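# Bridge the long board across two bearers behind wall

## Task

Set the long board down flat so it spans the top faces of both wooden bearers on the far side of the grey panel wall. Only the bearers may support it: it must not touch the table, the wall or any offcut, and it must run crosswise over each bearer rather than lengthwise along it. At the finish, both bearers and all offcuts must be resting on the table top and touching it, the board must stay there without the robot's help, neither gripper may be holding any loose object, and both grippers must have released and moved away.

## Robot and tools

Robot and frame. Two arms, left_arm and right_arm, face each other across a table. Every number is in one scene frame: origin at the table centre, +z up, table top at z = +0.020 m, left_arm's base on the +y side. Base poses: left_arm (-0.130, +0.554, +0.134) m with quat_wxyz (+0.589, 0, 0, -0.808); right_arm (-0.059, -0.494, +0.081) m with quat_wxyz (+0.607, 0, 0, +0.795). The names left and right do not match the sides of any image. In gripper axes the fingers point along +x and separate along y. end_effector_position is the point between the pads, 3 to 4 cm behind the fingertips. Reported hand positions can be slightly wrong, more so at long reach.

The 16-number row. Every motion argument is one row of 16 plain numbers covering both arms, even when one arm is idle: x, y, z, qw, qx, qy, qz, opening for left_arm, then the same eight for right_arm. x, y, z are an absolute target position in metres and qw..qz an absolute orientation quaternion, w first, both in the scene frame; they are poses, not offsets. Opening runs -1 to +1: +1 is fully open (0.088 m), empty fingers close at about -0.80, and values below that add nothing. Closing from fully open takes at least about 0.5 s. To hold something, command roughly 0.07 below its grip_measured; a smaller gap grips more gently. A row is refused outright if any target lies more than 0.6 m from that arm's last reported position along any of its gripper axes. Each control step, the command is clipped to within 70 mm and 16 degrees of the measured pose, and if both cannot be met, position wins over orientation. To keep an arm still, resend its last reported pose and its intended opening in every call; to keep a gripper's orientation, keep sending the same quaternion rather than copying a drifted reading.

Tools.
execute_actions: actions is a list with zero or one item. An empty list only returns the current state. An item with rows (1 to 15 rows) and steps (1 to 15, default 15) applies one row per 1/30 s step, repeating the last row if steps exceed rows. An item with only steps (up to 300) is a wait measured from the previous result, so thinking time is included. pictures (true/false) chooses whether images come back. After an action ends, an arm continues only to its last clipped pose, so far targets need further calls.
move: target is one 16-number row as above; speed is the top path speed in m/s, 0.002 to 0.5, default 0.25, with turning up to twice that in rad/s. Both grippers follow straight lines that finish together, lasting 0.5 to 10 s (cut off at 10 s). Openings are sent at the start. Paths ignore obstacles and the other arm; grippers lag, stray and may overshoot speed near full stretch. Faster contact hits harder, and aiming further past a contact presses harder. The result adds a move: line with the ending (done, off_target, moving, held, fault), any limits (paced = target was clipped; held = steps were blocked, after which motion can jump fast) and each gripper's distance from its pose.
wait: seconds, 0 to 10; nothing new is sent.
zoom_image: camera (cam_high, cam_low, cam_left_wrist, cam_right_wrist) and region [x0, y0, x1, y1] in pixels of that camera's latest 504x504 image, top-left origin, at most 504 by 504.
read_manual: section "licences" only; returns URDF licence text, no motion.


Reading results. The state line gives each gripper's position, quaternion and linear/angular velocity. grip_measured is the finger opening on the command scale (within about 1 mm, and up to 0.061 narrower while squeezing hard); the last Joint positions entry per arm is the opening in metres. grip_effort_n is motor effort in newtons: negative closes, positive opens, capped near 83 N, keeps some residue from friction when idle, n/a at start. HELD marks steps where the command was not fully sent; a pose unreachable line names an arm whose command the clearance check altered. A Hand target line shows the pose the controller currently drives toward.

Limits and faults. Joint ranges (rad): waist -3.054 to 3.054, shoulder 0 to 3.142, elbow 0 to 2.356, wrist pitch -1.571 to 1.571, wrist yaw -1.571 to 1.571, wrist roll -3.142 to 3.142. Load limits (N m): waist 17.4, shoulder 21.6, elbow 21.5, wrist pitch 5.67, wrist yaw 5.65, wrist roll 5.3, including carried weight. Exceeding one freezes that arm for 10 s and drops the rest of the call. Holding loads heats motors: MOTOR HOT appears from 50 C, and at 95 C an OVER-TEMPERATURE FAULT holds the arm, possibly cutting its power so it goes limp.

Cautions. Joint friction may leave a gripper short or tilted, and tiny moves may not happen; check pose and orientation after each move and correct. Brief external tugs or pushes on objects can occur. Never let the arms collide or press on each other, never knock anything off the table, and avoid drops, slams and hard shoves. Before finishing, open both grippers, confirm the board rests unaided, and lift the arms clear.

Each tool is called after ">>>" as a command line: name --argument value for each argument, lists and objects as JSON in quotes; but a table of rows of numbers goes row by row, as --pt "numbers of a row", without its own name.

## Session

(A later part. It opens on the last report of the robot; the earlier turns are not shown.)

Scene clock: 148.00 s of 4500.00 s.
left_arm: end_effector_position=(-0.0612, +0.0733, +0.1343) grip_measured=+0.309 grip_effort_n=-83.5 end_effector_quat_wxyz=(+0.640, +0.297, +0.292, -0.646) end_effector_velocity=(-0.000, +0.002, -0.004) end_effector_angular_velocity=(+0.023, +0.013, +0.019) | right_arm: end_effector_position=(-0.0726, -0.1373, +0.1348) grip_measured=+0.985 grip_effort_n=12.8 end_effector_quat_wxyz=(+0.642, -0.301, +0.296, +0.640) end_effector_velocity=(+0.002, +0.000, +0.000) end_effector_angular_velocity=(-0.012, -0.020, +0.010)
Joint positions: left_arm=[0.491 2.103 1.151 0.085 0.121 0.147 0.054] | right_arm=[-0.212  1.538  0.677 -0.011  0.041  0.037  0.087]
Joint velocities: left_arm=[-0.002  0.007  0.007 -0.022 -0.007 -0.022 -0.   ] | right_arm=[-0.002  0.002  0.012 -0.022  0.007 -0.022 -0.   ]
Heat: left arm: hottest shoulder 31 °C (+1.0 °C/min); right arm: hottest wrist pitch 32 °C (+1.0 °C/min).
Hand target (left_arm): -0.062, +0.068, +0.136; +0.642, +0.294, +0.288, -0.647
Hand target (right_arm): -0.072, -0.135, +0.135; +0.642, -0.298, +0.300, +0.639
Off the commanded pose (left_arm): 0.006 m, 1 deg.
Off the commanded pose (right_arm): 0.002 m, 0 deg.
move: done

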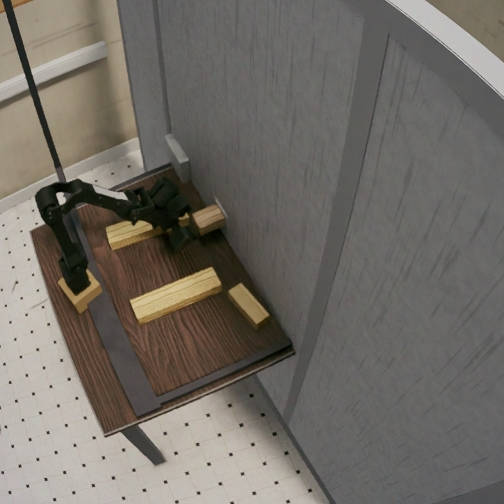

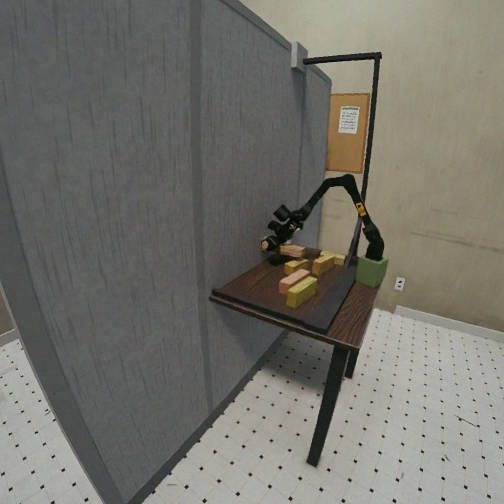

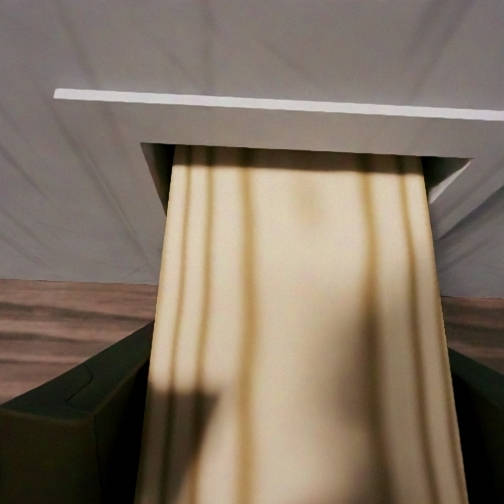

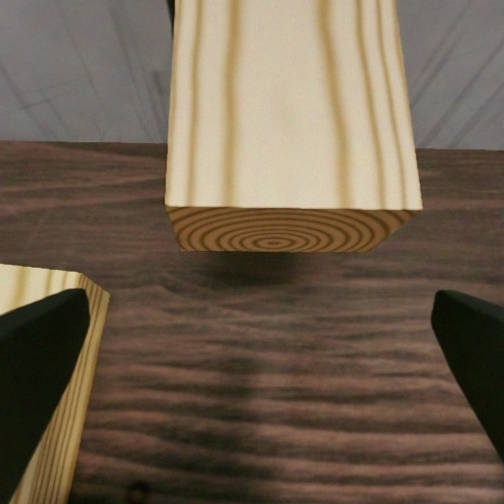

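>>> move --target '[-0.0615,0.068,0.136,0.642,0.294,0.288,-0.647,0.15,-0.0655,-0.068,0.134,0.641,-0.299,0.299,0.641,1]' --speed 0.07

Scene clock: 153.60 s of 4500.00 s.
left_arm: end_effector_position=(-0.0612, +0.0736, +0.1334) grip_measured=+0.309 grip_effort_n=-83.5 end_effector_quat_wxyz=(+0.639, +0.298, +0.293, -0.645) end_effector_velocity=(-0.000, +0.001, +0.001) end_effector_angular_velocity=(+0.003, -0.000, +0.008) | right_arm: end_effector_position=(-0.0666, -0.0707, +0.1356) grip_measured=+0.985 grip_effort_n=12.8 end_effector_quat_wxyz=(+0.643, -0.297, +0.299, +0.639) end_effector_velocity=(-0.000, +0.001, -0.001) end_effector_angular_velocity=(-0.008, +0.021, +0.001)
Joint positions: left_arm=[0.491 2.105 1.152 0.082 0.12  0.147 0.054] | right_arm=[-0.242  1.775  0.942 -0.038  0.019  0.022  0.087]
Joint velocities: left_arm=[-0.002 -0.007 -0.002 -0.007 -0.007 -0.007 -0.   ] | right_arm=[-0.007  0.007  0.007 -0.007 -0.022  0.007 -0.   ]
Heat: left arm: hottest shoulder 31 °C (+0.0 °C/min); right arm: hottest wrist pitch 31 °C (+0.0 °C/min).
Hand target (left_arm): -0.062, +0.068, +0.136; +0.642, +0.294, +0.288, -0.647
Hand target (right_arm): -0.066, -0.068, +0.134; +0.641, -0.299, +0.299, +0.641
Off the commanded pose (left_arm): 0.006 m, 1 deg.
Off the commanded pose (right_arm): 0.003 m, 0 deg.
After step 90, 1.23 s passed at rest.
move: done

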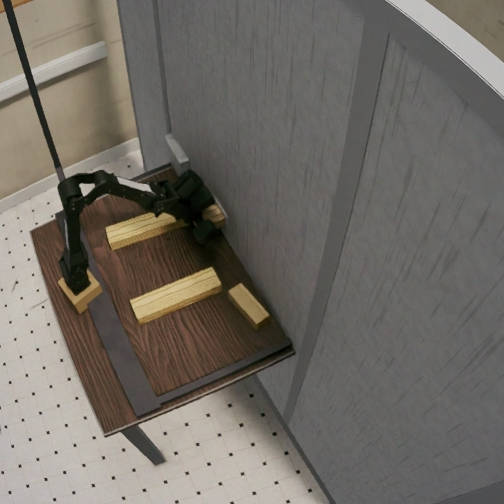

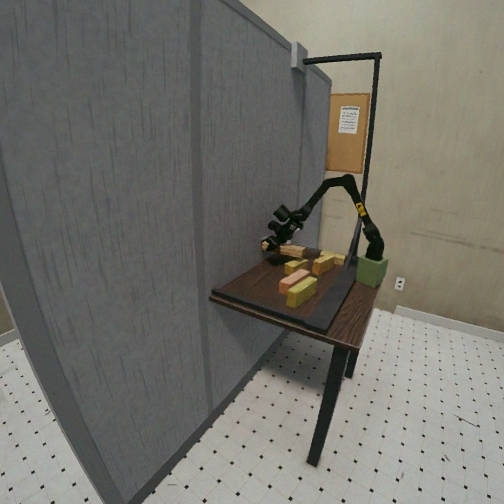

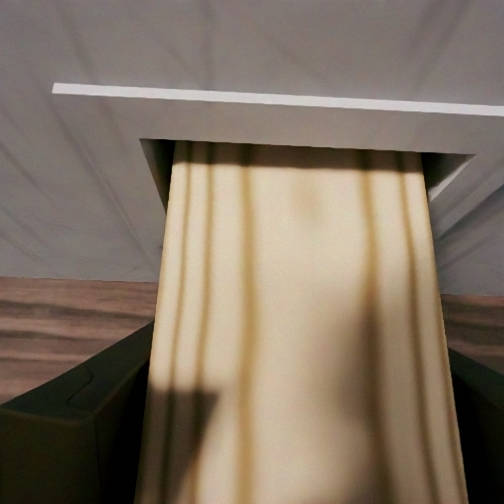

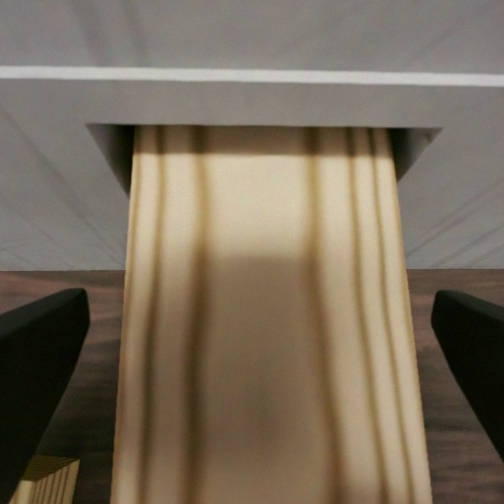

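>>> execute_actions --actions '[{"rows":[[-0.0615,0.068,0.136,0.642,0.294,0.288,-0.647,0.15,-0.0655,-0.068,0.132,0.641,-0.299,0.299,0.641,0.8],[-0.0615,0.068,0.136,0.642,0.294,0.288,-0.647,0.15,-0.0655,-0.068,0.130,0.641,-0.299,0.299,0.641,0.7],[-0.0615,0.068,0.136,0.642,0.294,0.288,-0.647,0.15,-0.0655,-0.068,0.129,0.641,-0.299,0.299,0.641,0.5],[-0.0615,0.068,0.136,0.642,0.294,0.288,-0.647,0.15,-0.0655,-0.068,0.129,0.641,-0.299,0.299,0.641,0.5],[-0.0615,0.068,0.136,0.642,0.294,0.288,-0.647,0.15,-0.0655,-0.068,0.129,0.641,-0.299,0.299,0.641,0.5],[-0.0615,0.068,0.136,0.642,0.294,0.288,-0.647,0.15,-0.0655,-0.068,0.129,0.641,-0.299,0.299,0.641,0.45],[-0.0615,0.068,0.136,0.642,0.294,0.288,-0.647,0.15,-0.0655,-0.068,0.129,0.641,-0.299,0.299,0.641,0.4],[-0.0615,0.068,0.136,0.642,0.294,0.288,-0.647,0.15,-0.0655,-0.068,0.129,0.641,-0.299,0.299,0.641,0.35],[-0.0615,0.068,0.136,0.642,0.294,0.288,-0.647,0.15,-0.0655,-0.068,0.129,0.641,-0.299,0.299,0.641,0.15]],"steps":15}]' --pictures false

>>> move --target '[-0.0615,0.068,0.130,0.642,0.294,0.288,-0.647,0.15,-0.0655,-0.068,0.126,0.641,-0.299,0.299,0.641,0.15]' --speed 0.02

Scene clock: 163.93 s of 4500.00 s.
left_arm: end_effector_position=(-0.0609, +0.0737, +0.1332) grip_measured=+0.309 grip_effort_n=-83.5 end_effector_quat_wxyz=(+0.640, +0.298, +0.293, -0.644) end_effector_velocity=(-0.003, +0.003, -0.002) end_effector_angular_velocity=(+0.011, +0.003, -0.013) | right_arm: end_effector_position=(-0.0664, -0.0683, +0.1332) grip_measured=+0.301 grip_effort_n=-83.5 end_effector_quat_wxyz=(+0.643, -0.295, +0.298, +0.641) end_effector_velocity=(-0.000, +0.001, +0.001) end_effector_angular_velocity=(+0.007, -0.009, +0.019)
Joint positions: left_arm=[0.491 2.105 1.152 0.082 0.118 0.146 0.054] | right_arm=[-0.244  1.787  0.943 -0.021  0.015  0.021  0.054]
Joint velocities: left_arm=[-0.002 -0.002 -0.007 -0.007  0.007  0.007 -0.   ] | right_arm=[-0.002 -0.002 -0.002  0.007 -0.007 -0.022 -0.   ]
Heat: left arm: hottest shoulder 32 °C (+1.0 °C/min); right arm: hottest wrist pitch 30 °C (-1.0 °C/min).
Hand target (left_arm): -0.061, +0.068, +0.136; +0.642, +0.294, +0.288, -0.647
Hand target (right_arm): -0.065, -0.068, +0.129; +0.641, -0.299, +0.299, +0.641
Off the commanded pose (left_arm): 0.006 m, 1 deg.
Off the commanded pose (right_arm): 0.004 m, 1 deg.
Steps of this call (steps 1 to 100: nothing new was sent; then 6.50 s passed at rest; steps 101 to 115: all 15 steps of this action). Readings (end_effector_position):
101: left_arm (-0.0612, +0.0736, +0.1334) | right_arm (-0.0666, -0.0706, +0.1352)
102: left_arm (-0.0612, +0.0736, +0.1334) | right_arm (-0.0665, -0.0701, +0.1350)
104: left_arm (-0.0612, +0.0736, +0.1334) | right_arm (-0.0662, -0.0691, +0.1344)
108: left_arm (-0.0612, +0.0736, +0.1334) | right_arm (-0.0661, -0.0684, +0.1333)
115: the state above

Scene clock: 164.87 s of 4500.00 s.
left_arm: end_effector_position=(-0.0608, +0.0730, +0.1319) grip_measured=+0.309 grip_effort_n=-83.5 end_effector_quat_wxyz=(+0.641, +0.298, +0.292, -0.645) end_effector_velocity=(-0.000, +0.001, -0.000) end_effector_angular_velocity=(-0.001, -0.001, +0.008) | right_arm: end_effector_position=(-0.0664, -0.0681, +0.1327) grip_measured=+0.301 grip_effort_n=-83.5 end_effector_quat_wxyz=(+0.643, -0.295, +0.297, +0.641) end_effector_velocity=(-0.000, -0.002, -0.001) end_effector_angular_velocity=(-0.007, -0.009, +0.019)
Joint positions: left_arm=[0.491 2.11  1.151 0.09  0.118 0.146 0.054] | right_arm=[-0.244  1.788  0.941 -0.015  0.015  0.02   0.054]
Joint velocities: left_arm=[-0.002 -0.002 -0.007  0.007 -0.007 -0.007 -0.   ] | right_arm=[-0.002 -0.002 -0.002 -0.007 -0.007 -0.022 -0.   ]
Heat: left arm: hottest shoulder 32 °C (+1.0 °C/min); right arm: hottest wrist pitch 30 °C (-1.0 °C/min).
Hand target (left_arm): -0.062, +0.068, +0.130; +0.642, +0.294, +0.288, -0.647
Hand target (right_arm): -0.066, -0.068, +0.126; +0.641, -0.299, +0.299, +0.641
Off the commanded pose (left_arm): 0.005 m, 1 deg.
Off the commanded pose (right_arm): 0.007 m, 1 deg.
move: done

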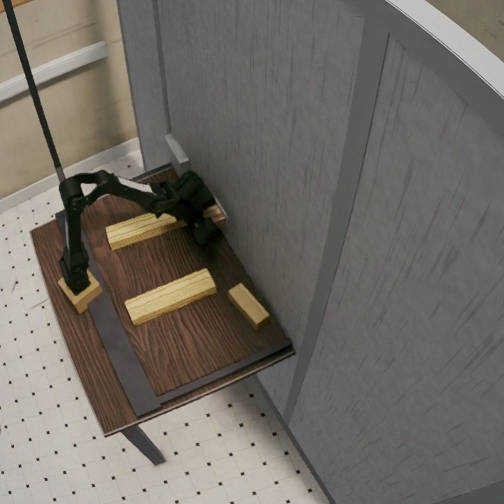

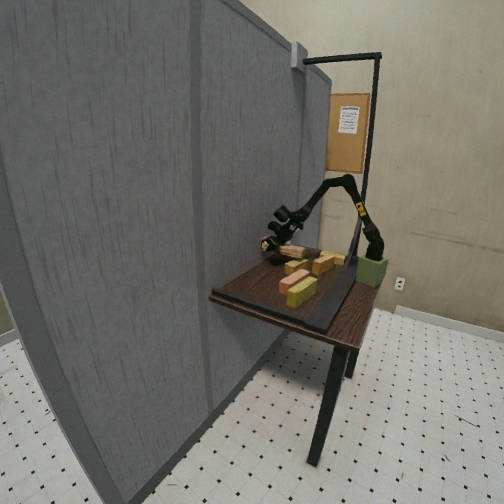

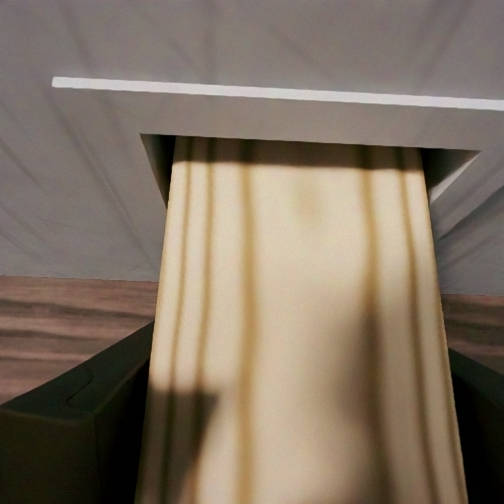

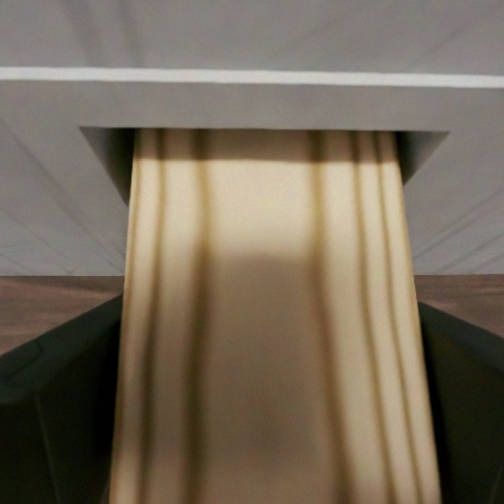

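>>> execute_actions --actions '[{"rows":[[-0.0615,0.070,0.134,0.642,0.294,0.288,-0.647,0.7,-0.0655,-0.068,0.129,0.641,-0.299,0.299,0.641,0.15]],"steps":8}]' --pictures false

>>> move --target '[-0.0615,0.070,0.134,0.642,0.294,0.288,-0.647,0.7,-0.067,-0.205,0.133,0.641,-0.299,0.299,0.641,0.15]' --speed 0.07

Scene clock: 170.47 s of 4500.00 s.
left_arm: end_effector_position=(-0.0603, +0.0705, +0.1342) grip_measured=+0.655 grip_effort_n=17.0 end_effector_quat_wxyz=(+0.643, +0.294, +0.287, -0.646) end_effector_velocity=(-0.001, +0.004, -0.005) end_effector_angular_velocity=(+0.029, -0.007, +0.013) | right_arm: end_effector_position=(-0.0664, -0.0683, +0.1325) grip_measured=+0.301 grip_effort_n=-83.5 end_effector_quat_wxyz=(+0.643, -0.295, +0.297, +0.641) end_effector_velocity=(-0.000, -0.002, +0.001) end_effector_angular_velocity=(-0.003, +0.001, +0.008)
Joint positions: left_arm=[0.491 2.11  1.153 0.101 0.118 0.146 0.071] | right_arm=[-0.244  1.788  0.94  -0.016  0.015  0.019  0.054]
Joint velocities: left_arm=[-0.007  0.002 -0.002 -0.022 -0.022 -0.007  0.021] | right_arm=[-0.002 -0.007 -0.002 -0.007 -0.007 -0.007 -0.   ]
Heat: left arm: hottest shoulder 32 °C (+2.0 °C/min); right arm: hottest wrist pitch 31 °C (+0.0 °C/min).
Hand target (left_arm): -0.061, +0.070, +0.134; +0.642, +0.294, +0.288, -0.647
Hand target (right_arm): -0.066, -0.068, +0.129; +0.641, -0.299, +0.299, +0.641
Off the commanded pose (left_arm): 0.001 m, 0 deg.
Off the commanded pose (right_arm): 0.004 m, 1 deg.
Steps of this call (steps 1 to 90: nothing new was sent; then 2.33 s passed at rest; steps 91 to 98: all 8 steps of this action). Readings (end_effector_position):
91: left_arm (-0.0607, +0.0728, +0.1320) | right_arm (-0.0664, -0.0682, +0.1326)
92: left_arm (-0.0605, +0.0713, +0.1333) | right_arm (-0.0664, -0.0682, +0.1326)
94: left_arm (-0.0604, +0.0708, +0.1339) | right_arm (-0.0664, -0.0682, +0.1326)
98: the state above

Scene clock: 173.17 s of 4500.00 s.
left_arm: end_effector_position=(-0.0603, +0.0705, +0.1342) grip_measured=+0.697 grip_effort_n=16.5 end_effector_quat_wxyz=(+0.643, +0.294, +0.287, -0.646) end_effector_velocity=(-0.000, +0.002, -0.001) end_effector_angular_velocity=(+0.008, -0.009, -0.003) | right_arm: end_effector_position=(-0.0656, -0.2048, +0.1292) grip_measured=+0.301 grip_effort_n=-83.5 end_effector_quat_wxyz=(+0.637, -0.304, +0.302, +0.640) end_effector_velocity=(+0.002, -0.005, -0.001) end_effector_angular_velocity=(-0.012, -0.011, -0.001)
Joint positions: left_arm=[0.491 2.11  1.153 0.101 0.118 0.146 0.073] | right_arm=[-0.236  1.264  0.445 -0.068  0.017  0.019  0.054]
Joint velocities: left_arm=[-0.002 -0.002 -0.002 -0.007 -0.007  0.007 -0.   ] | right_arm=[-0.002 -0.017 -0.007 -0.022  0.007 -0.007 -0.   ]
Heat: left arm: hottest shoulder 33 °C (+3.0 °C/min); right arm: hottest wrist pitch 31 °C (+0.0 °C/min).
Hand target (left_arm): -0.062, +0.070, +0.134; +0.642, +0.294, +0.288, -0.647
Hand target (right_arm): -0.066, -0.205, +0.132; +0.641, -0.299, +0.299, +0.641
Off the commanded pose (left_arm): 0.001 m, 0 deg.
Off the commanded pose (right_arm): 0.004 m, 1 deg.
move: done

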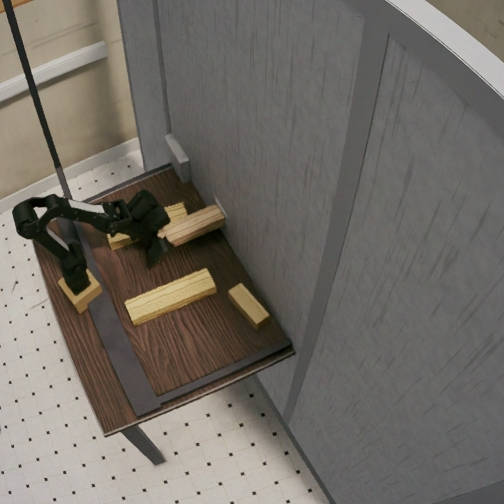

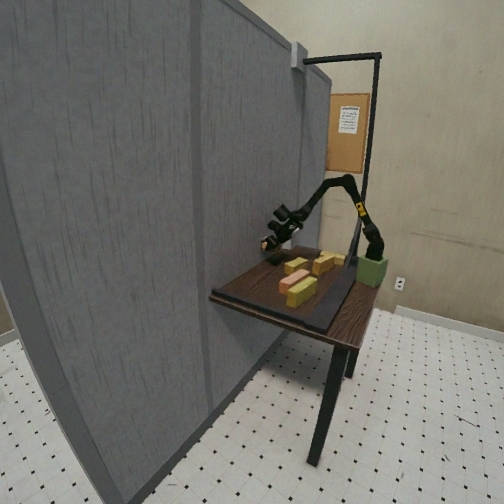

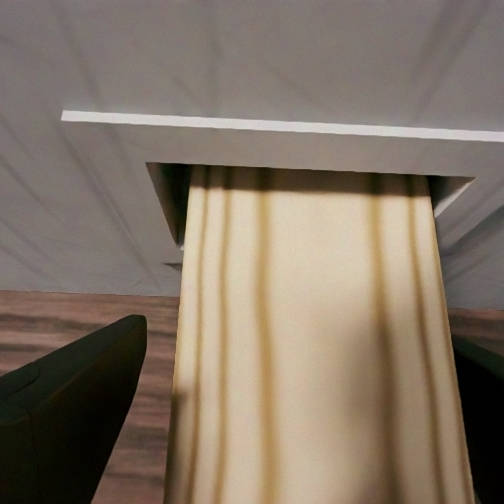

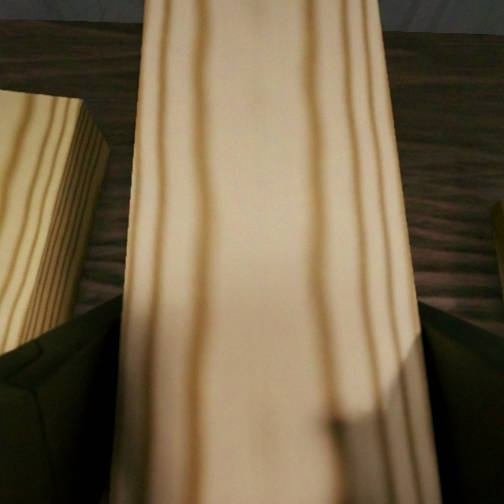

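>>> move --target '[-0.065,0.072,0.125,0.641,0.297,0.291,-0.646,0.6,-0.067,-0.205,0.133,0.641,-0.299,0.299,0.641,0.15]' --speed 0.03

>>> execute_actions --actions '[{"rows":[[-0.065,0.072,0.125,0.641,0.297,0.291,-0.646,0.15,-0.067,-0.205,0.133,0.641,-0.299,0.299,0.641,0.15]],"steps":10}]'

Scene clock: 177.20 s of 4500.00 s.
left_arm: end_effector_position=(-0.0634, +0.0684, +0.1355) grip_measured=+0.603 grip_effort_n=-14.2 end_effector_quat_wxyz=(+0.644, +0.291, +0.282, -0.649) end_effector_velocity=(+0.005, -0.000, +0.001) end_effector_angular_velocity=(-0.004, -0.022, +0.012) | right_arm: end_effector_position=(-0.0662, -0.2055, +0.1294) grip_measured=+0.301 grip_effort_n=-83.5 end_effector_quat_wxyz=(+0.638, -0.305, +0.302, +0.639) end_effector_velocity=(-0.002, -0.002, +0.000) end_effector_angular_velocity=(-0.003, +0.010, +0.001)
Joint positions: left_arm=[0.483 2.11  1.15  0.118 0.116 0.142 0.069] | right_arm=[-0.231  1.261  0.444 -0.072  0.022  0.023  0.054]
Joint velocities: left_arm=[ 0.002 -0.002 -0.002  0.007 -0.022  0.007 -0.   ] | right_arm=[ 0.002 -0.007 -0.002 -0.007 -0.007  0.007  0.   ]
Heat: left arm: hottest shoulder 33 °C (+2.0 °C/min); right arm: hottest wrist pitch 31 °C (-1.0 °C/min).
Hand target (left_arm): -0.065, +0.072, +0.125; +0.640, +0.297, +0.291, -0.646
Hand target (right_arm): -0.067, -0.205, +0.133; +0.641, -0.299, +0.299, +0.641
Off the commanded pose (left_arm): 0.011 m, 1 deg.
Off the commanded pose (right_arm): 0.004 m, 1 deg.
After step 90, 0.33 s passed at rest.
move: off_target (left_arm)

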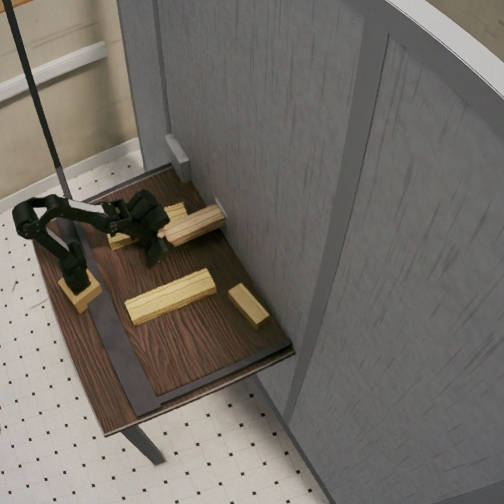

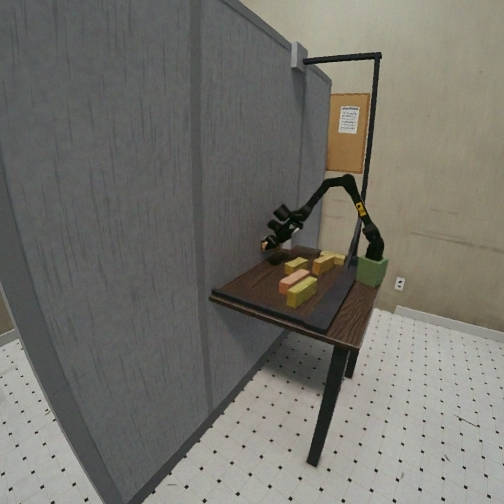

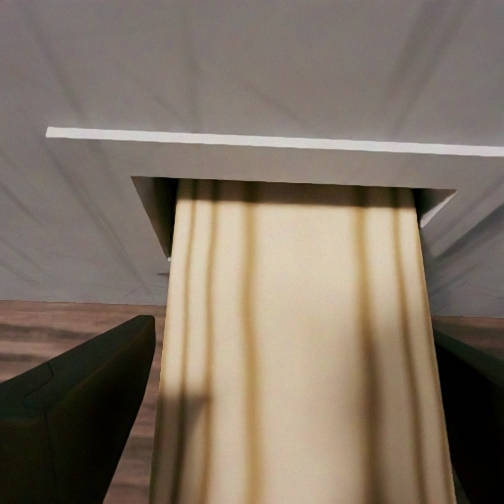

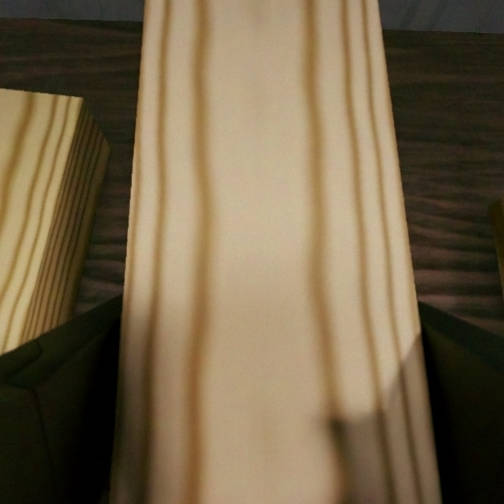

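Scene clock: 177.53 s of 4500.00 s.
left_arm: end_effector_position=(-0.0634, +0.0683, +0.1355) grip_measured=+0.309 grip_effort_n=-83.5 end_effector_quat_wxyz=(+0.645, +0.290, +0.283, -0.648) end_effector_velocity=(-0.002, -0.001, +0.001) end_effector_angular_velocity=(-0.006, -0.012, -0.008) | right_arm: end_effector_position=(-0.0661, -0.2057, +0.1295) grip_measured=+0.301 grip_effort_n=-83.5 end_effector_quat_wxyz=(+0.638, -0.305, +0.303, +0.639) end_effector_velocity=(-0.003, +0.000, -0.001) end_effector_angular_velocity=(+0.002, +0.013, +0.017)
Joint positions: left_arm=[0.483 2.11  1.15  0.119 0.115 0.139 0.054] | right_arm=[-0.23   1.26   0.444 -0.073  0.024  0.025  0.054]
Joint velocities: left_arm=[-0.007 -0.002 -0.002  0.007 -0.007  0.007  0.   ] | right_arm=[-0.002  0.002 -0.002  0.007 -0.022 -0.007  0.   ]
Heat: left arm: hottest shoulder 33 °C (+2.0 °C/min); right arm: hottest wrist pitch 31 °C (-1.0 °C/min).
Hand target (left_arm): -0.065, +0.072, +0.125; +0.641, +0.297, +0.291, -0.646
Hand target (right_arm): -0.067, -0.205, +0.133; +0.641, -0.299, +0.299, +0.641
Off the commanded pose (left_arm): 0.011 m, 1 deg.
Off the commanded pose (right_arm): 0.004 m, 1 deg.
Steps of this call (steps 1 to 10: all 10 steps of this action). Readings (end_effector_position):
1: left_arm (-0.0633, +0.0684, +0.1355) | right_arm (-0.0662, -0.2055, +0.1294)
2: left_arm (-0.0633, +0.0683, +0.1356) | right_arm (-0.0662, -0.2055, +0.1294)
4: left_arm (-0.0634, +0.0684, +0.1354) | right_arm (-0.0661, -0.2057, +0.1293)
8: left_arm (-0.0634, +0.0683, +0.1355) | right_arm (-0.0661, -0.2057, +0.1295)
10: the state above

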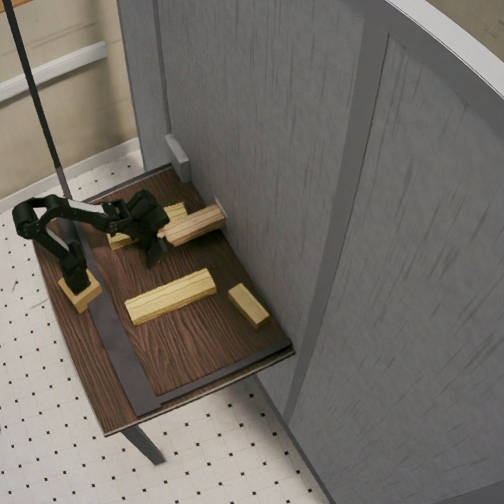

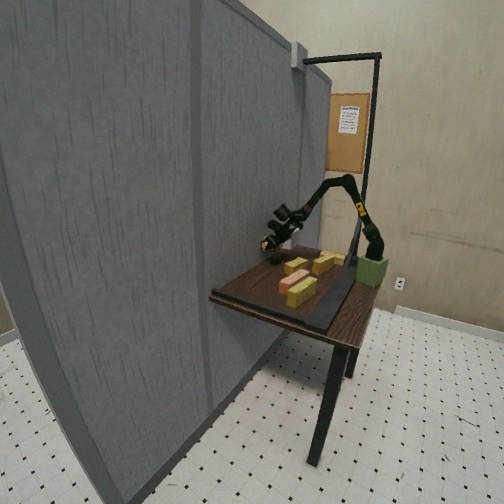

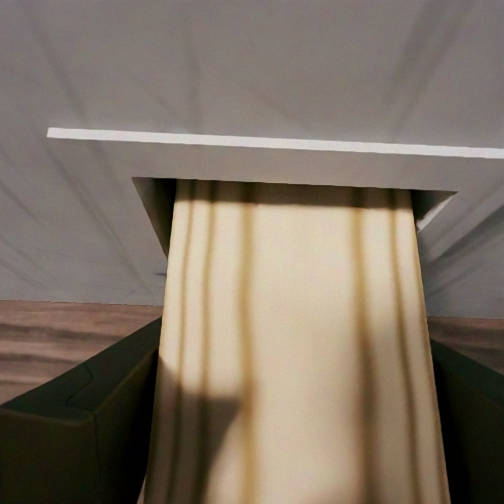

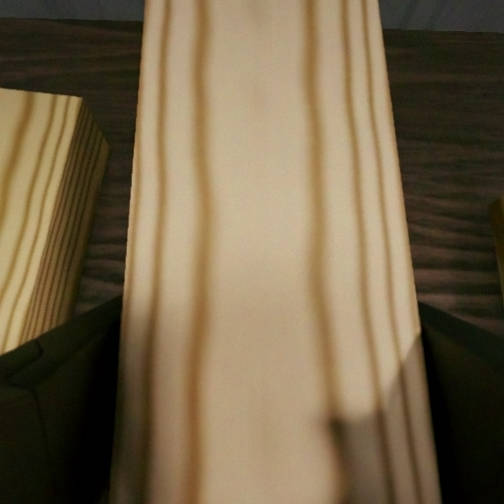

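Left holds. Right opens and slides to centre.

>>> execute_actions --actions '[{"rows":[[-0.065,0.072,0.125,0.641,0.297,0.291,-0.646,0.15,-0.067,-0.205,0.136,0.636,-0.309,0.309,0.636,0.85]],"steps":8}]' --pictures false

>>> move --target '[-0.065,0.072,0.125,0.641,0.297,0.291,-0.646,0.15,-0.0675,-0.071,0.130,0.627,-0.327,0.327,0.627,0.85]' --speed 0.1

Scene clock: 181.70 s of 4500.00 s.
left_arm: end_effector_position=(-0.0631, +0.0680, +0.1356) grip_measured=+0.309 grip_effort_n=-83.5 end_effector_quat_wxyz=(+0.645, +0.290, +0.282, -0.648) end_effector_velocity=(-0.001, +0.003, -0.001) end_effector_angular_velocity=(+0.018, +0.012, +0.019) | right_arm: end_effector_position=(-0.0661, -0.2085, +0.1298) grip_measured=+0.793 grip_effort_n=15.1 end_effector_quat_wxyz=(+0.633, -0.316, +0.312, +0.634) end_effector_velocity=(-0.003, -0.001, +0.003) end_effector_angular_velocity=(-0.023, +0.021, +0.005)
Joint positions: left_arm=[0.483 2.111 1.15  0.121 0.113 0.139 0.054] | right_arm=[-0.23   1.258  0.465 -0.128  0.024  0.025  0.078]
Joint velocities: left_arm=[-0.002 -0.007 -0.002 -0.022 -0.007 -0.022  0.   ] | right_arm=[-0.002 -0.002  0.027 -0.051 -0.022  0.007  0.028]
Heat: left arm: hottest shoulder 33 °C (+1.0 °C/min); right arm: hottest wrist pitch 30 °C (-2.0 °C/min).
Hand target (left_arm): -0.065, +0.072, +0.125; +0.641, +0.297, +0.291, -0.646
Hand target (right_arm): -0.067, -0.205, +0.136; +0.636, -0.309, +0.309, +0.636
Off the commanded pose (left_arm): 0.011 m, 1 deg.
Off the commanded pose (right_arm): 0.007 m, 1 deg.
Steps of this call (steps 1 to 90: nothing new was sent; then 0.90 s passed at rest; steps 91 to 98: all 8 steps of this action). Readings (end_effector_position):
91: left_arm (-0.0633, +0.0679, +0.1359) | right_arm (-0.0661, -0.2066, +0.1290)
92: left_arm (-0.0631, +0.0680, +0.1357) | right_arm (-0.0661, -0.2075, +0.1289)
94: left_arm (-0.0631, +0.0680, +0.1356) | right_arm (-0.0661, -0.2081, +0.1293)
98: the state above

Scene clock: 183.83 s of 4500.00 s.
left_arm: end_effector_position=(-0.0631, +0.0680, +0.1356) grip_measured=+0.309 grip_effort_n=-83.5 end_effector_quat_wxyz=(+0.645, +0.290, +0.282, -0.648) end_effector_velocity=(-0.000, +0.002, -0.003) end_effector_angular_velocity=(+0.013, +0.002, +0.008) | right_arm: end_effector_position=(-0.0691, -0.0739, +0.1320) grip_measured=+0.847 grip_effort_n=15.1 end_effector_quat_wxyz=(+0.629, -0.327, +0.325, +0.626) end_effector_velocity=(+0.002, -0.001, -0.003) end_effector_angular_velocity=(-0.022, -0.011, -0.001)
Joint positions: left_arm=[0.483 2.111 1.15  0.121 0.113 0.139 0.054] | right_arm=[-0.235  1.798  1.01  -0.171  0.022  0.025  0.081]
Joint velocities: left_arm=[-0.002  0.002 -0.002 -0.007 -0.007 -0.007 -0.001] | right_arm=[-0.002  0.012  0.012 -0.022  0.007 -0.007 -0.   ]
Heat: left arm: hottest shoulder 33 °C (+1.0 °C/min); right arm: hottest wrist pitch 30 °C (-2.0 °C/min).
Hand target (left_arm): -0.065, +0.072, +0.125; +0.641, +0.297, +0.291, -0.646
Hand target (right_arm): -0.069, -0.071, +0.131; +0.627, -0.327, +0.327, +0.627
Off the commanded pose (left_arm): 0.011 m, 1 deg.
Off the commanded pose (right_arm): 0.004 m, 0 deg.
move: off_target (left_arm)

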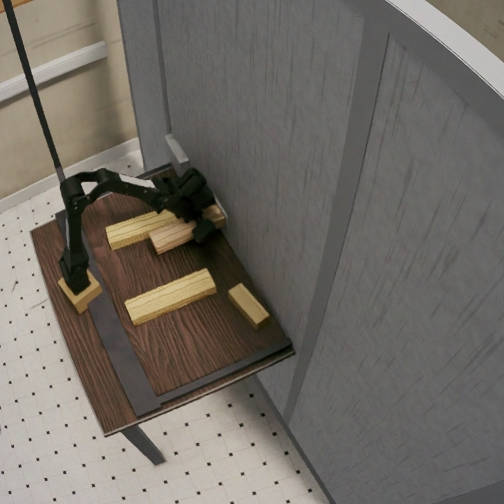

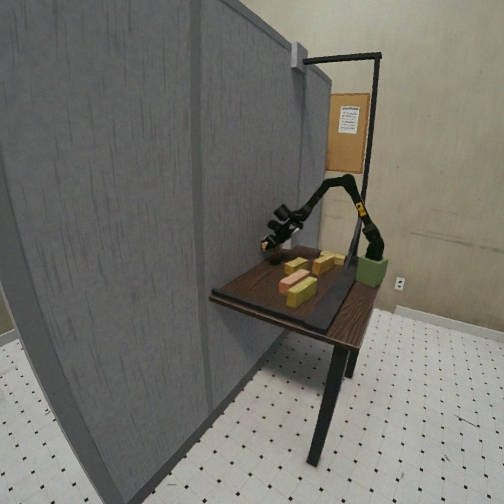

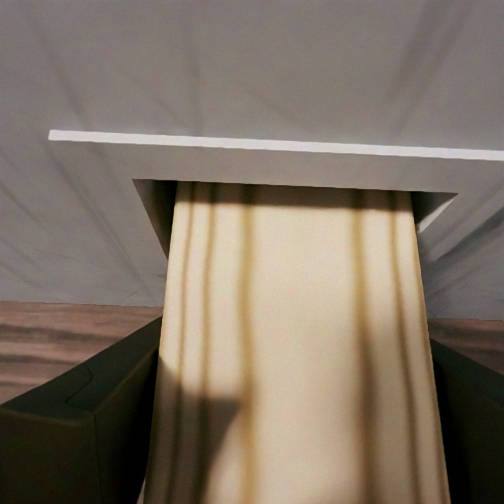

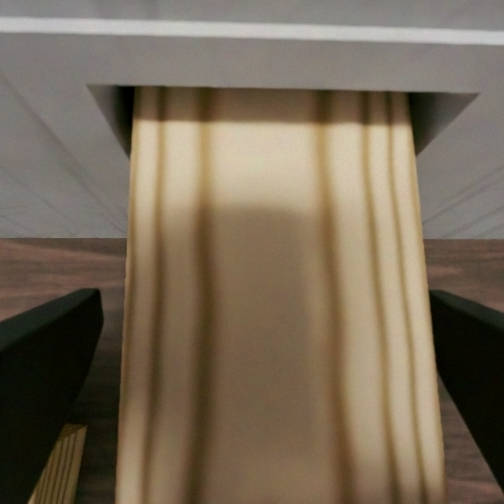

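>>> execute_actions --actions '[{"rows":[[-0.065,0.072,0.125,0.641,0.297,0.291,-0.646,0.15,-0.066,-0.071,0.129,0.627,-0.327,0.327,0.627,0.6],[-0.065,0.072,0.125,0.641,0.297,0.291,-0.646,0.15,-0.066,-0.071,0.129,0.627,-0.327,0.327,0.627,0.5],[-0.065,0.072,0.125,0.641,0.297,0.291,-0.646,0.15,-0.066,-0.071,0.129,0.627,-0.327,0.327,0.627,0.45],[-0.065,0.072,0.125,0.641,0.297,0.291,-0.646,0.15,-0.066,-0.071,0.129,0.627,-0.327,0.327,0.627,0.4],[-0.065,0.072,0.125,0.641,0.297,0.291,-0.646,0.15,-0.066,-0.071,0.129,0.627,-0.327,0.327,0.627,0.15]],"steps":13}]' --pictures false

Scene clock: 191.30 s of 4500.00 s.
left_arm: end_effector_position=(-0.0631, +0.0680, +0.1356) grip_measured=+0.309 grip_effort_n=-83.5 end_effector_quat_wxyz=(+0.646, +0.290, +0.282, -0.648) end_effector_velocity=(-0.000, +0.001, +0.001) end_effector_angular_velocity=(+0.003, -0.000, +0.008) | right_arm: end_effector_position=(-0.0675, -0.0734, +0.1310) grip_measured=+0.300 grip_effort_n=-83.5 end_effector_quat_wxyz=(+0.627, -0.326, +0.328, +0.627) end_effector_velocity=(-0.002, -0.003, -0.002) end_effector_angular_velocity=(-0.013, +0.005, +0.028)
Joint positions: left_arm=[0.483 2.111 1.15  0.121 0.112 0.139 0.054] | right_arm=[-0.242  1.802  1.012 -0.17   0.013  0.022  0.054]
Joint velocities: left_arm=[-0.002 -0.007 -0.002 -0.007 -0.007 -0.007 -0.   ] | right_arm=[-0.002 -0.002 -0.007 -0.007 -0.022 -0.022 -0.   ]
Heat: left arm: hottest shoulder 33 °C (+2.0 °C/min); right arm: hottest wrist pitch 30 °C (-2.0 °C/min).
Hand target (left_arm): -0.065, +0.072, +0.125; +0.641, +0.297, +0.291, -0.646
Hand target (right_arm): -0.066, -0.071, +0.129; +0.627, -0.327, +0.327, +0.627
Off the commanded pose (left_arm): 0.011 m, 1 deg.
Off the commanded pose (right_arm): 0.003 m, 0 deg.
Steps of this call (steps 1 to 90: nothing new was sent; then 4.03 s passed at rest; steps 91 to 103: all 13 steps of this action). Readings (end_effector_position):
91: left_arm (-0.0631, +0.0680, +0.1356) | right_arm (-0.0691, -0.0736, +0.1318)
92: left_arm (-0.0631, +0.0680, +0.1356) | right_arm (-0.0687, -0.0736, +0.1315)
94: left_arm (-0.0631, +0.0680, +0.1356) | right_arm (-0.0674, -0.0734, +0.1312)
98: left_arm (-0.0631, +0.0680, +0.1356) | right_arm (-0.0675, -0.0734, +0.1310)
103: the state above

>>> execute_actions --actions '[{"rows":[[-0.063,0.070,0.136,0.645,0.290,0.282,-0.648,0.9,-0.066,-0.073,0.136,0.630,-0.321,0.321,0.630,0.15]],"steps":9}]' --pictures false

>>> move --target '[-0.07,0.21,0.21,0.645,0.290,0.282,-0.648,0.9,-0.066,-0.225,0.139,0.630,-0.321,0.321,0.630,0.15]' --speed 0.08

Scene clock: 196.13 s of 4500.00 s.
left_arm: end_effector_position=(-0.0632, +0.0684, +0.1352) grip_measured=+0.855 grip_effort_n=17.0 end_effector_quat_wxyz=(+0.645, +0.291, +0.282, -0.648) end_effector_velocity=(+0.001, +0.007, -0.008) end_effector_angular_velocity=(+0.044, -0.014, +0.007) | right_arm: end_effector_position=(-0.0675, -0.0729, +0.1311) grip_measured=+0.300 grip_effort_n=-83.5 end_effector_quat_wxyz=(+0.628, -0.325, +0.326, +0.628) end_effector_velocity=(+0.004, -0.003, -0.002) end_effector_angular_velocity=(-0.012, -0.022, -0.009)
Joint positions: left_arm=[0.483 2.111 1.148 0.121 0.112 0.139 0.081] | right_arm=[-0.242  1.802  1.01  -0.165  0.013  0.022  0.054]
Joint velocities: left_arm=[-0.002  0.002 -0.002 -0.037 -0.022  0.007  0.022] | right_arm=[-0.002 -0.002 -0.007 -0.007  0.022 -0.007 -0.   ]
Heat: left arm: hottest shoulder 33 °C (+2.0 °C/min); right arm: hottest wrist pitch 30 °C (-2.0 °C/min).
Hand target (left_arm): -0.063, +0.070, +0.136; +0.645, +0.290, +0.282, -0.648
Hand target (right_arm): -0.066, -0.073, +0.136; +0.630, -0.321, +0.321, +0.630
Off the commanded pose (left_arm): 0.002 m, 0 deg.
Off the commanded pose (right_arm): 0.005 m, 1 deg.
Steps of this call (steps 1 to 90: nothing new was sent; then 1.53 s passed at rest; steps 91 to 99: all 9 steps of this action). Readings (end_effector_position):
91: left_arm (-0.0631, +0.0680, +0.1356) | right_arm (-0.0675, -0.0731, +0.1312)
92: left_arm (-0.0631, +0.0682, +0.1355) | right_arm (-0.0675, -0.0729, +0.1313)
94: left_arm (-0.0632, +0.0683, +0.1354) | right_arm (-0.0675, -0.0729, +0.1312)
98: left_arm (-0.0632, +0.0684, +0.1352) | right_arm (-0.0675, -0.0730, +0.1310)
99: the state above

Scene clock: 198.90 s of 4500.00 s.
left_arm: end_effector_position=(-0.0701, +0.2075, +0.2086) grip_measured=+0.897 grip_effort_n=16.0 end_effector_quat_wxyz=(+0.645, +0.290, +0.283, -0.647) end_effector_velocity=(-0.000, +0.002, +0.002) end_effector_angular_velocity=(-0.001, -0.001, +0.008) | right_arm: end_effector_position=(-0.0644, -0.2262, +0.1337) grip_measured=+0.300 grip_effort_n=-83.5 end_effector_quat_wxyz=(+0.626, -0.327, +0.328, +0.627) end_effector_velocity=(-0.000, -0.004, -0.001) end_effector_angular_velocity=(-0.012, -0.007, +0.020)
Joint positions: left_arm=[ 0.549  1.461  0.684 -0.072  0.156  0.187  0.083] | right_arm=[-0.24   1.178  0.461 -0.246  0.013  0.022  0.054]
Joint velocities: left_arm=[-0.002 -0.012 -0.002 -0.007 -0.007 -0.007 -0.   ] | right_arm=[-0.002 -0.012 -0.002 -0.022 -0.007 -0.022 -0.   ]
Heat: left arm: hottest shoulder 33 °C (+2.0 °C/min); right arm: hottest wrist pitch 30 °C (-2.0 °C/min).
Hand target (left_arm): -0.070, +0.210, +0.209; +0.645, +0.290, +0.282, -0.648
Hand target (right_arm): -0.065, -0.225, +0.138; +0.630, -0.321, +0.321, +0.630
Off the commanded pose (left_arm): 0.003 m, 0 deg.
Off the commanded pose (right_arm): 0.006 m, 1 deg.
move: done

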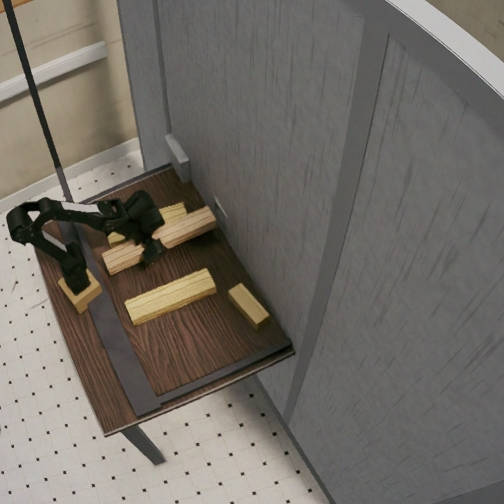

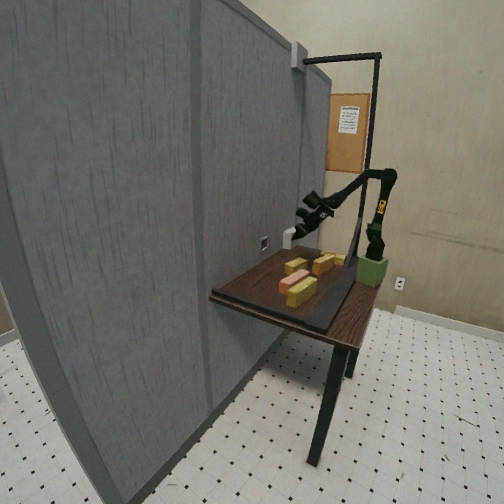

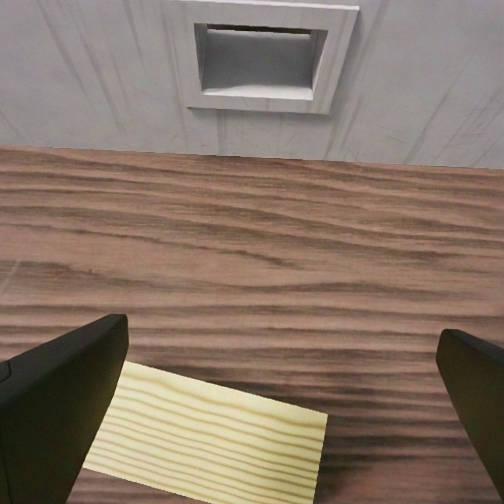

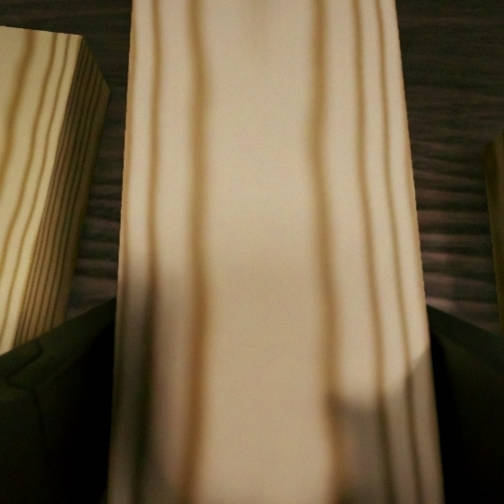

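>>> move --target '[-0.07,0.21,0.21,0.645,0.290,0.282,-0.648,0.9,-0.057,-0.22,0.138,0.889,0,0.458,0,0.15]' --speed 0.27

Scene clock: 206.67 s of 4500.00 s.
left_arm: end_effector_position=(-0.0704, +0.2083, +0.2083) grip_measured=+0.897 grip_effort_n=16.5 end_effector_quat_wxyz=(+0.645, +0.291, +0.284, -0.647) end_effector_velocity=(+0.002, +0.002, -0.003) end_effector_angular_velocity=(+0.016, +0.002, +0.028) | right_arm: end_effector_position=(-0.0574, -0.2235, +0.1353) grip_measured=+0.300 grip_effort_n=-83.5 end_effector_quat_wxyz=(-0.889, +0.004, -0.458, -0.001) end_effector_velocity=(-0.002, -0.002, -0.003) end_effector_angular_velocity=(-0.005, +0.017, -0.025)
Joint positions: left_arm=[ 0.549  1.459  0.684 -0.077  0.157  0.188  0.083] | right_arm=[ 0.039  1.783  1.054 -1.055  0.585  1.934  0.054]
Joint velocities: left_arm=[-0.002  0.002 -0.002 -0.007 -0.022 -0.022 -0.   ] | right_arm=[-0.002  0.007  0.002 -0.007 -0.022  0.022 -0.   ]
Heat: left arm: hottest shoulder 33 °C (+2.0 °C/min); right arm: hottest elbow 29 °C (-3.0 °C/min).
Hand target (left_arm): -0.070, +0.210, +0.210; +0.645, +0.290, +0.282, -0.648
Hand target (right_arm): -0.057, -0.220, +0.137; +0.889, +0.002, +0.458, -0.002
Off the commanded pose (left_arm): 0.002 m, 0 deg.
Off the commanded pose (right_arm): 0.004 m, 0 deg.
After step 90, 1.40 s passed at rest.
move: done

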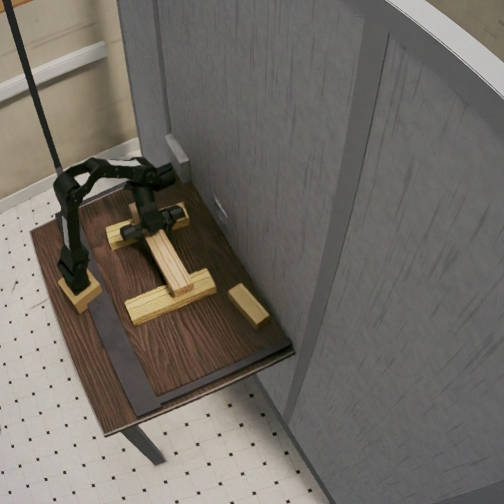

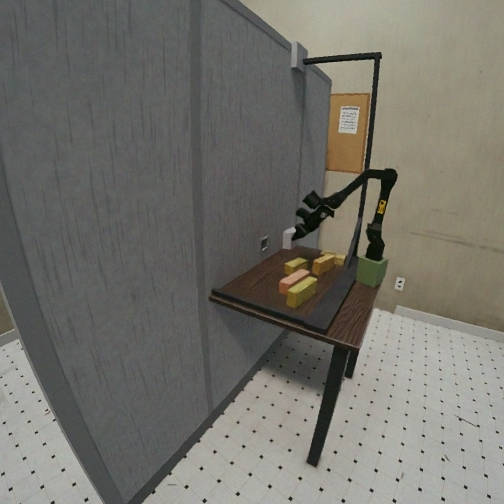

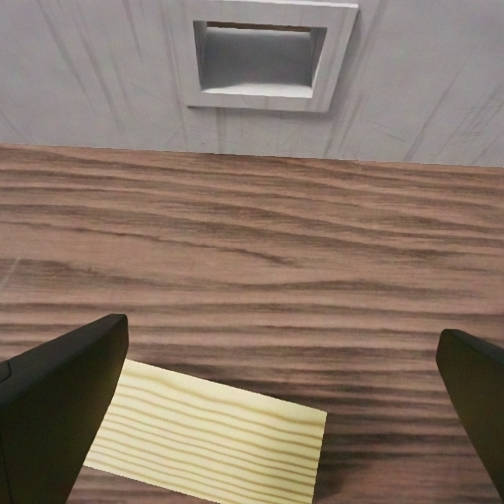

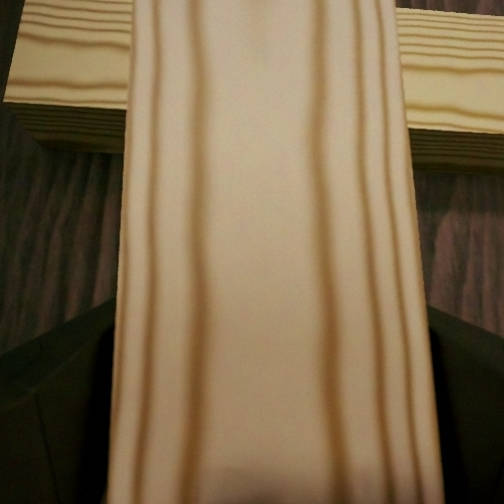

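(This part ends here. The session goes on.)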